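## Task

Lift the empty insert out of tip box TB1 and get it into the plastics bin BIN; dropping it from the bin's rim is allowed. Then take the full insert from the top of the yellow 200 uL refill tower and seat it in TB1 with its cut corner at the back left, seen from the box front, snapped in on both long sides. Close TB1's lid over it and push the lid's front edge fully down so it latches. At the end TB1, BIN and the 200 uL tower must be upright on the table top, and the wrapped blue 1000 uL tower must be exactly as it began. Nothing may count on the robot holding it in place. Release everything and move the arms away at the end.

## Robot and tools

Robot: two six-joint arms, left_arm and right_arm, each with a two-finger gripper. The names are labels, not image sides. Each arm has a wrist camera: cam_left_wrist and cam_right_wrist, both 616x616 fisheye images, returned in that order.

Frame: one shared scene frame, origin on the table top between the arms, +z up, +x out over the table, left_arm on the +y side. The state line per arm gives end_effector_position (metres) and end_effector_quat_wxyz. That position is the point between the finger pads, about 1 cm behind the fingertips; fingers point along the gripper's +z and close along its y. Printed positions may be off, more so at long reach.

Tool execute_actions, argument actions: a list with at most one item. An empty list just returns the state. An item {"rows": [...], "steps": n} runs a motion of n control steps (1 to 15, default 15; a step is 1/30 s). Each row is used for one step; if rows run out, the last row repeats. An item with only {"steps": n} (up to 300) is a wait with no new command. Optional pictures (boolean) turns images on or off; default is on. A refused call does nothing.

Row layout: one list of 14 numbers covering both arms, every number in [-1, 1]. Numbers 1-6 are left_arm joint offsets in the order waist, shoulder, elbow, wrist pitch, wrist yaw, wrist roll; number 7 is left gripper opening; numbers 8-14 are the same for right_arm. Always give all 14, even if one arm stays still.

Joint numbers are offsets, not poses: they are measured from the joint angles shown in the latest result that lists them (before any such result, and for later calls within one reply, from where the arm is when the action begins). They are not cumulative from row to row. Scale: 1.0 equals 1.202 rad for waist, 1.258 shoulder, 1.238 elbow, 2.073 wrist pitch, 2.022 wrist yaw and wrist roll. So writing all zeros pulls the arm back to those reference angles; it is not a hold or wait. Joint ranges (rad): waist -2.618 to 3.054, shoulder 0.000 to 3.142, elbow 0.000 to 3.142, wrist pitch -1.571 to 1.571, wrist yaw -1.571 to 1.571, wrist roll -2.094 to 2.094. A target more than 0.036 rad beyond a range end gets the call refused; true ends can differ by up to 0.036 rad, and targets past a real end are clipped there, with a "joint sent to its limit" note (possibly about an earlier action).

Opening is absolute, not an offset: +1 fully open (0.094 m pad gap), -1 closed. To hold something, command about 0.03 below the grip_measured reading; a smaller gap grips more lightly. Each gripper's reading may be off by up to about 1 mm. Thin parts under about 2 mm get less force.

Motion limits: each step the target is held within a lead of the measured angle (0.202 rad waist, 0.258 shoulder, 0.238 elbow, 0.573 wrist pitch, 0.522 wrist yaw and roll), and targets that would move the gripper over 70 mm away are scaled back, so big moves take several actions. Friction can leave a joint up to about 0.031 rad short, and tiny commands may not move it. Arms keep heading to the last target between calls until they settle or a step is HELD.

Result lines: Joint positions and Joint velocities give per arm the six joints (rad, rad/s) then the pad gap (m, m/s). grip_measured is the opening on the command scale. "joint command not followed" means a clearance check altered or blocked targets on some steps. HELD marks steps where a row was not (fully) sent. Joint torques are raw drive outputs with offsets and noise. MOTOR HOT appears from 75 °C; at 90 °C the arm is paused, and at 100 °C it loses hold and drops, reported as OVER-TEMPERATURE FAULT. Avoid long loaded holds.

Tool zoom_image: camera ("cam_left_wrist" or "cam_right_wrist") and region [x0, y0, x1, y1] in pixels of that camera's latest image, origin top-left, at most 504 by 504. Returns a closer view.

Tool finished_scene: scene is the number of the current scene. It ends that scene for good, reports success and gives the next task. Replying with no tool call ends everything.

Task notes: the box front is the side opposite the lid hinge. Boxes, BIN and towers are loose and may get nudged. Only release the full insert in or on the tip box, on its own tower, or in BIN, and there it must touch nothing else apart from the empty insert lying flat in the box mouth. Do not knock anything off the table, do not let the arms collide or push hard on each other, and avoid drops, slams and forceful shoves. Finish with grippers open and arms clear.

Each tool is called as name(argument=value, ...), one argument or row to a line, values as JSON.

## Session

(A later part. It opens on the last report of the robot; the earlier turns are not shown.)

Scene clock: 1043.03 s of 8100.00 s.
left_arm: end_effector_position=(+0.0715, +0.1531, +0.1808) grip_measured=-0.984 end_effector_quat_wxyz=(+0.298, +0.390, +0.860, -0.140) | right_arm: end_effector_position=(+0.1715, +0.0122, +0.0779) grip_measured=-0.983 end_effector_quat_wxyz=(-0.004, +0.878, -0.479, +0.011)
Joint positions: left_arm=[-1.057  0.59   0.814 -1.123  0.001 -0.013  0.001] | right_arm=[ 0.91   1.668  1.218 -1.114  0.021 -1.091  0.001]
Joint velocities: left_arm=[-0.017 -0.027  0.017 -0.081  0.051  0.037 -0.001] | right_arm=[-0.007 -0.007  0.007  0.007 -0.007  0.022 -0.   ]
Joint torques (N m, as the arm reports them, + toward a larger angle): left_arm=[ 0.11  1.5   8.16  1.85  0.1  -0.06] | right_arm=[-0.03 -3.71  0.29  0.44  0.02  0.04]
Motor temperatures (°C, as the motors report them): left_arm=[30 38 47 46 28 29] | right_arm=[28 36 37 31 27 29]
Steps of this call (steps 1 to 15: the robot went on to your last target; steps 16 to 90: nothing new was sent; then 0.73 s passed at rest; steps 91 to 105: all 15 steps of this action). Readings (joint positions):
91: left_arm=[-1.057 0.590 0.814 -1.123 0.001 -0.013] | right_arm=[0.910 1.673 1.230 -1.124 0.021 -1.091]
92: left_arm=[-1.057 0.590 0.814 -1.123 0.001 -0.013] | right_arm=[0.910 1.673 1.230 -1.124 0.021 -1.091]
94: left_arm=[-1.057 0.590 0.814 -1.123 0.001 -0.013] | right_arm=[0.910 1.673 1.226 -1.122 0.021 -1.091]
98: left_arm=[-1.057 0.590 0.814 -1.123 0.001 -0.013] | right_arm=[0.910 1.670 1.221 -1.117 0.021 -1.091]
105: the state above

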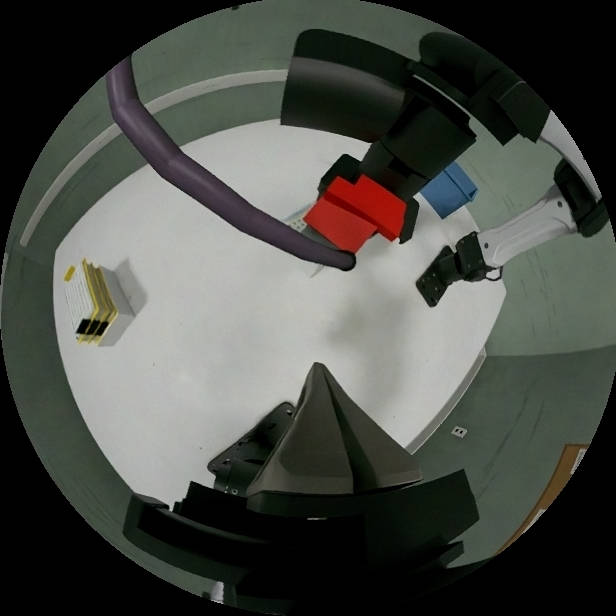

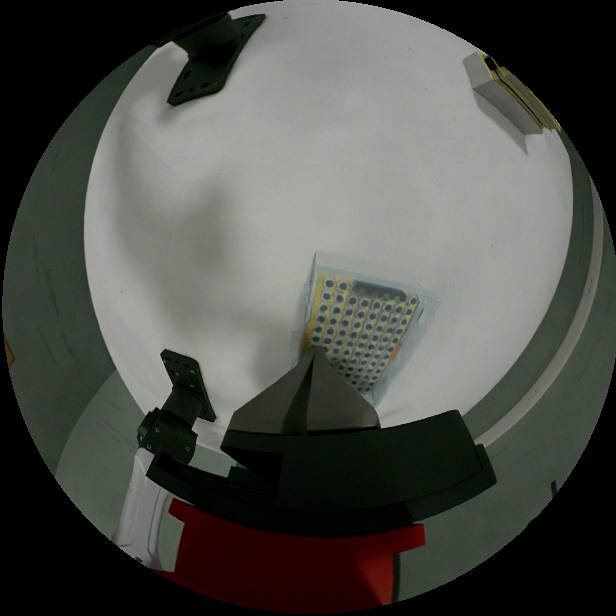

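execute_actions(
  actions=[
    {"rows":[[0,0,0,0,0,0,-1,0,0.035,-0.065,0.01,0,0,-1],[0,0,0,0,0,0,-1,0,0.04,-0.072,0.01,0,0,-1],[0,0,0,0,0,0,-1,0,0.045,-0.08,0.01,0,0,-1],[0,0,0,0,0,0,-1,0,0.05,-0.088,0.01,0,0,-1],[0,0,0,0,0,0,-1,0,0.055,-0.095,0.01,0,0,-1],[0,0,0,0,0,0,-1,0,0.06,-0.1,0.01,0,0,-1]],"steps":15},
  ],
  pictures=false,
)

Scene clock: 1047.87 s of 8100.00 s.
left_arm: end_effector_position=(+0.0715, +0.1531, +0.1808) grip_measured=-0.984 end_effector_quat_wxyz=(+0.298, +0.390, +0.860, -0.140) | right_arm: end_effector_position=(+0.1711, +0.0116, +0.0767) grip_measured=-0.983 end_effector_quat_wxyz=(-0.006, +0.878, -0.479, +0.011)
Joint positions: left_arm=[-1.057  0.59   0.814 -1.123  0.001 -0.013  0.001] | right_arm=[ 0.91   1.662  1.207 -1.104  0.021 -1.091  0.001]
Joint velocities: left_arm=[ 0.007 -0.007 -0.007  0.066 -0.095  0.022  0.   ] | right_arm=[ 0.017 -0.007 -0.022 -0.037 -0.007 -0.066  0.   ]
Joint torques (N m, as the arm reports them, + toward a larger angle): left_arm=[ 0.14  1.5   8.12  1.85  0.12 -0.05] | right_arm=[ 0.   -0.98 -2.3   0.38  0.03  0.04]
Motor temperatures (°C, as the motors report them): left_arm=[30 38 47 46 28 29] | right_arm=[28 35 37 31 27 29]
Steps of this call (steps 1 to 15: the robot went on to your last target; steps 16 to 90: nothing new was sent; then 1.33 s passed at rest; steps 91 to 105: all 15 steps of this action). Readings (joint positions):
91: left_arm=[-1.057 0.590 0.814 -1.123 0.001 -0.013] | right_arm=[0.910 1.668 1.218 -1.114 0.021 -1.091]
92: left_arm=[-1.057 0.590 0.814 -1.123 0.001 -0.013] | right_arm=[0.910 1.668 1.217 -1.113 0.021 -1.091]
94: left_arm=[-1.057 0.590 0.814 -1.123 0.001 -0.013] | right_arm=[0.910 1.667 1.214 -1.111 0.021 -1.091]
98: left_arm=[-1.057 0.590 0.814 -1.123 0.001 -0.013] | right_arm=[0.910 1.663 1.208 -1.104 0.021 -1.091]
105: the state above

execute_actions(
  actions=[
    {"rows":[[0,0,0,0,0,0,-1,0,0.03,-0.05,0,0,0,-1],[0,0,0,0,0,0,-1,0,0.01,-0.01,0,0,0,-1],[0,0,0,0,0,0,-1,0,-0.01,0.03,-0.02,0,0,-1],[0,0,0,0,0,0,-1,0,-0.03,0.07,-0.05,0,0,-1],[0,0,0,0,0,0,-1,0,-0.05,0.11,-0.08,0,0,-1],[0,0,0,0,0,0,-1,-0.05,-0.07,0.14,-0.1,0,0,-1],[0,0,0,0,0,0,-1,-0.1,-0.09,0.16,-0.12,0,0,-1],[0,0,0,0,0,0,-1,-0.17,-0.1,0.17,-0.13,0,0,-1],[0,0,0,0,0,0,-1,-0.24,-0.1,0.17,-0.13,0,0,-1],[0,0,0,0,0,0,-1,-0.3,-0.1,0.17,-0.13,0,0,-1],[0,0,0,0,0,0,-1,-0.36,-0.1,0.17,-0.13,0,0,-1],[0,0,0,0,0,0,-1,-0.42,-0.1,0.17,-0.13,0,0,-1]],"steps":15},
  ],
  pictures=false,
)

execute_actions(
  actions=[
    {"steps":20},
  ],
)

zoom_image(
  camera="cam_left_wrist",
  region=[250, 160, 400, 300],
)

Scene clock: 1060.47 s of 8100.00 s.
left_arm: end_effector_position=(+0.0715, +0.1531, +0.1808) grip_measured=-0.984 end_effector_quat_wxyz=(+0.298, +0.390, +0.860, -0.140) | right_arm: end_effector_position=(+0.2739, -0.0895, +0.1613) grip_measured=-0.983 end_effector_quat_wxyz=(-0.060, +0.732, -0.678, +0.029)
Joint positions: left_arm=[-1.057  0.59   0.814 -1.123  0.001 -0.013  0.001] | right_arm=[ 0.417  1.537  1.407 -1.31   0.025 -1.091  0.001]
Joint velocities: left_arm=[ 0.017 -0.007 -0.002  0.007  0.037 -0.007 -0.   ] | right_arm=[-0.877  0.061  0.012 -0.33   0.11  -0.051  0.   ]
Joint torques (N m, as the arm reports them, + toward a larger angle): left_arm=[ 0.14  1.56  8.13  1.85  0.11 -0.06] | right_arm=[ 3.56 -5.82  7.03  0.34 -0.27  0.03]
Motor temperatures (°C, as the motors report them): left_arm=[30 38 48 46 28 29] | right_arm=[28 33 36 31 27 29]
Steps of this call (steps 1 to 15: the robot went on to your last target; steps 16 to 90: nothing new was sent; then 9.10 s passed at rest; steps 91 to 105: all 15 steps of this action). Readings (joint positions):
91: left_arm=[-1.057 0.590 0.814 -1.123 0.001 -0.013] | right_arm=[0.910 1.659 1.207 -1.103 0.021 -1.091]
92: left_arm=[-1.057 0.590 0.814 -1.123 0.001 -0.013] | right_arm=[0.910 1.656 1.207 -1.101 0.021 -1.091]
94: left_arm=[-1.057 0.590 0.814 -1.123 0.001 -0.013] | right_arm=[0.910 1.654 1.222 -1.117 0.021 -1.091]
98: left_arm=[-1.057 0.590 0.814 -1.123 0.001 -0.013] | right_arm=[0.852 1.619 1.334 -1.229 0.013 -1.091]
105: the state above

Scene clock: 1061.13 s of 8100.00 s.
left_arm: end_effector_position=(+0.0715, +0.1531, +0.1808) grip_measured=-0.984 end_effector_quat_wxyz=(+0.298, +0.390, +0.860, -0.140) | right_arm: end_effector_position=(+0.2671, -0.1014, +0.1600) grip_measured=-0.983 end_effector_quat_wxyz=(-0.035, +0.726, -0.686, +0.025)
Joint positions: left_arm=[-1.057  0.59   0.814 -1.123  0.001 -0.013  0.001] | right_arm=[ 0.397  1.538  1.407 -1.359  0.03  -1.091  0.001]
Joint velocities: left_arm=[ 0.002 -0.002  0.002 -0.081 -0.022 -0.037  0.001] | right_arm=[ 0.002  0.017 -0.017 -0.037 -0.022 -0.007  0.001]
Joint torques (N m, as the arm reports them, + toward a larger angle): left_arm=[ 0.14  1.52  8.16  1.85  0.11 -0.06] | right_arm=[ 0.67 -5.8   6.84  0.23 -0.05  0.04]
Motor temperatures (°C, as the motors report them): left_arm=[30 38 48 46 28 29] | right_arm=[28 33 36 31 27 29]
Steps of this call (steps 1 to 20: the robot went on to your last target). Readings (joint positions):
1: left_arm=[-1.057 0.590 0.814 -1.123 0.001 -0.013] | right_arm=[0.397 1.538 1.407 -1.320 0.029 -1.091]
2: left_arm=[-1.057 0.590 0.814 -1.123 0.001 -0.013] | right_arm=[0.393 1.538 1.407 -1.328 0.030 -1.091]
4: left_arm=[-1.057 0.590 0.814 -1.123 0.001 -0.013] | right_arm=[0.396 1.538 1.407 -1.341 0.030 -1.091]
8: left_arm=[-1.057 0.590 0.814 -1.123 0.001 -0.013] | right_arm=[0.397 1.538 1.407 -1.352 0.030 -1.091]
20: the state above

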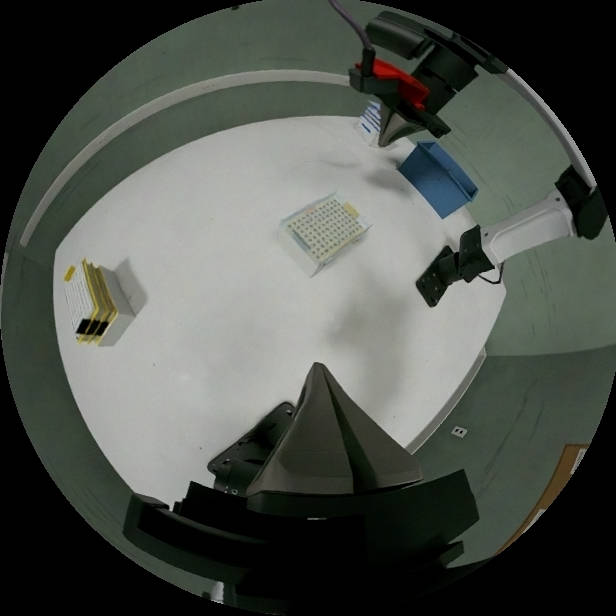

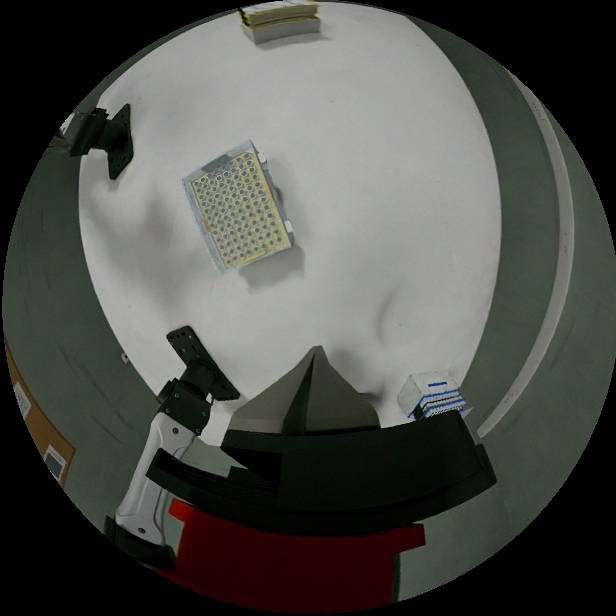

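Region (250, 160, 400, 300) of cam_left_wrist's 616x616 image, scaled by 3.360, with more detail than that image has; it fills the top 470 rows of this view, and the rest is white.

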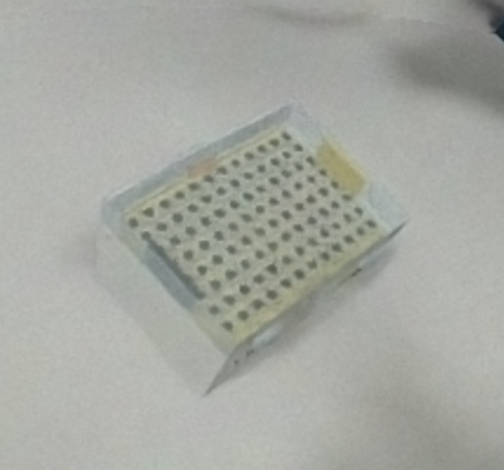

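Lid is fully closed and stays down.

finished_scene(
  scene=1,
)

The scene is finished: the task was done.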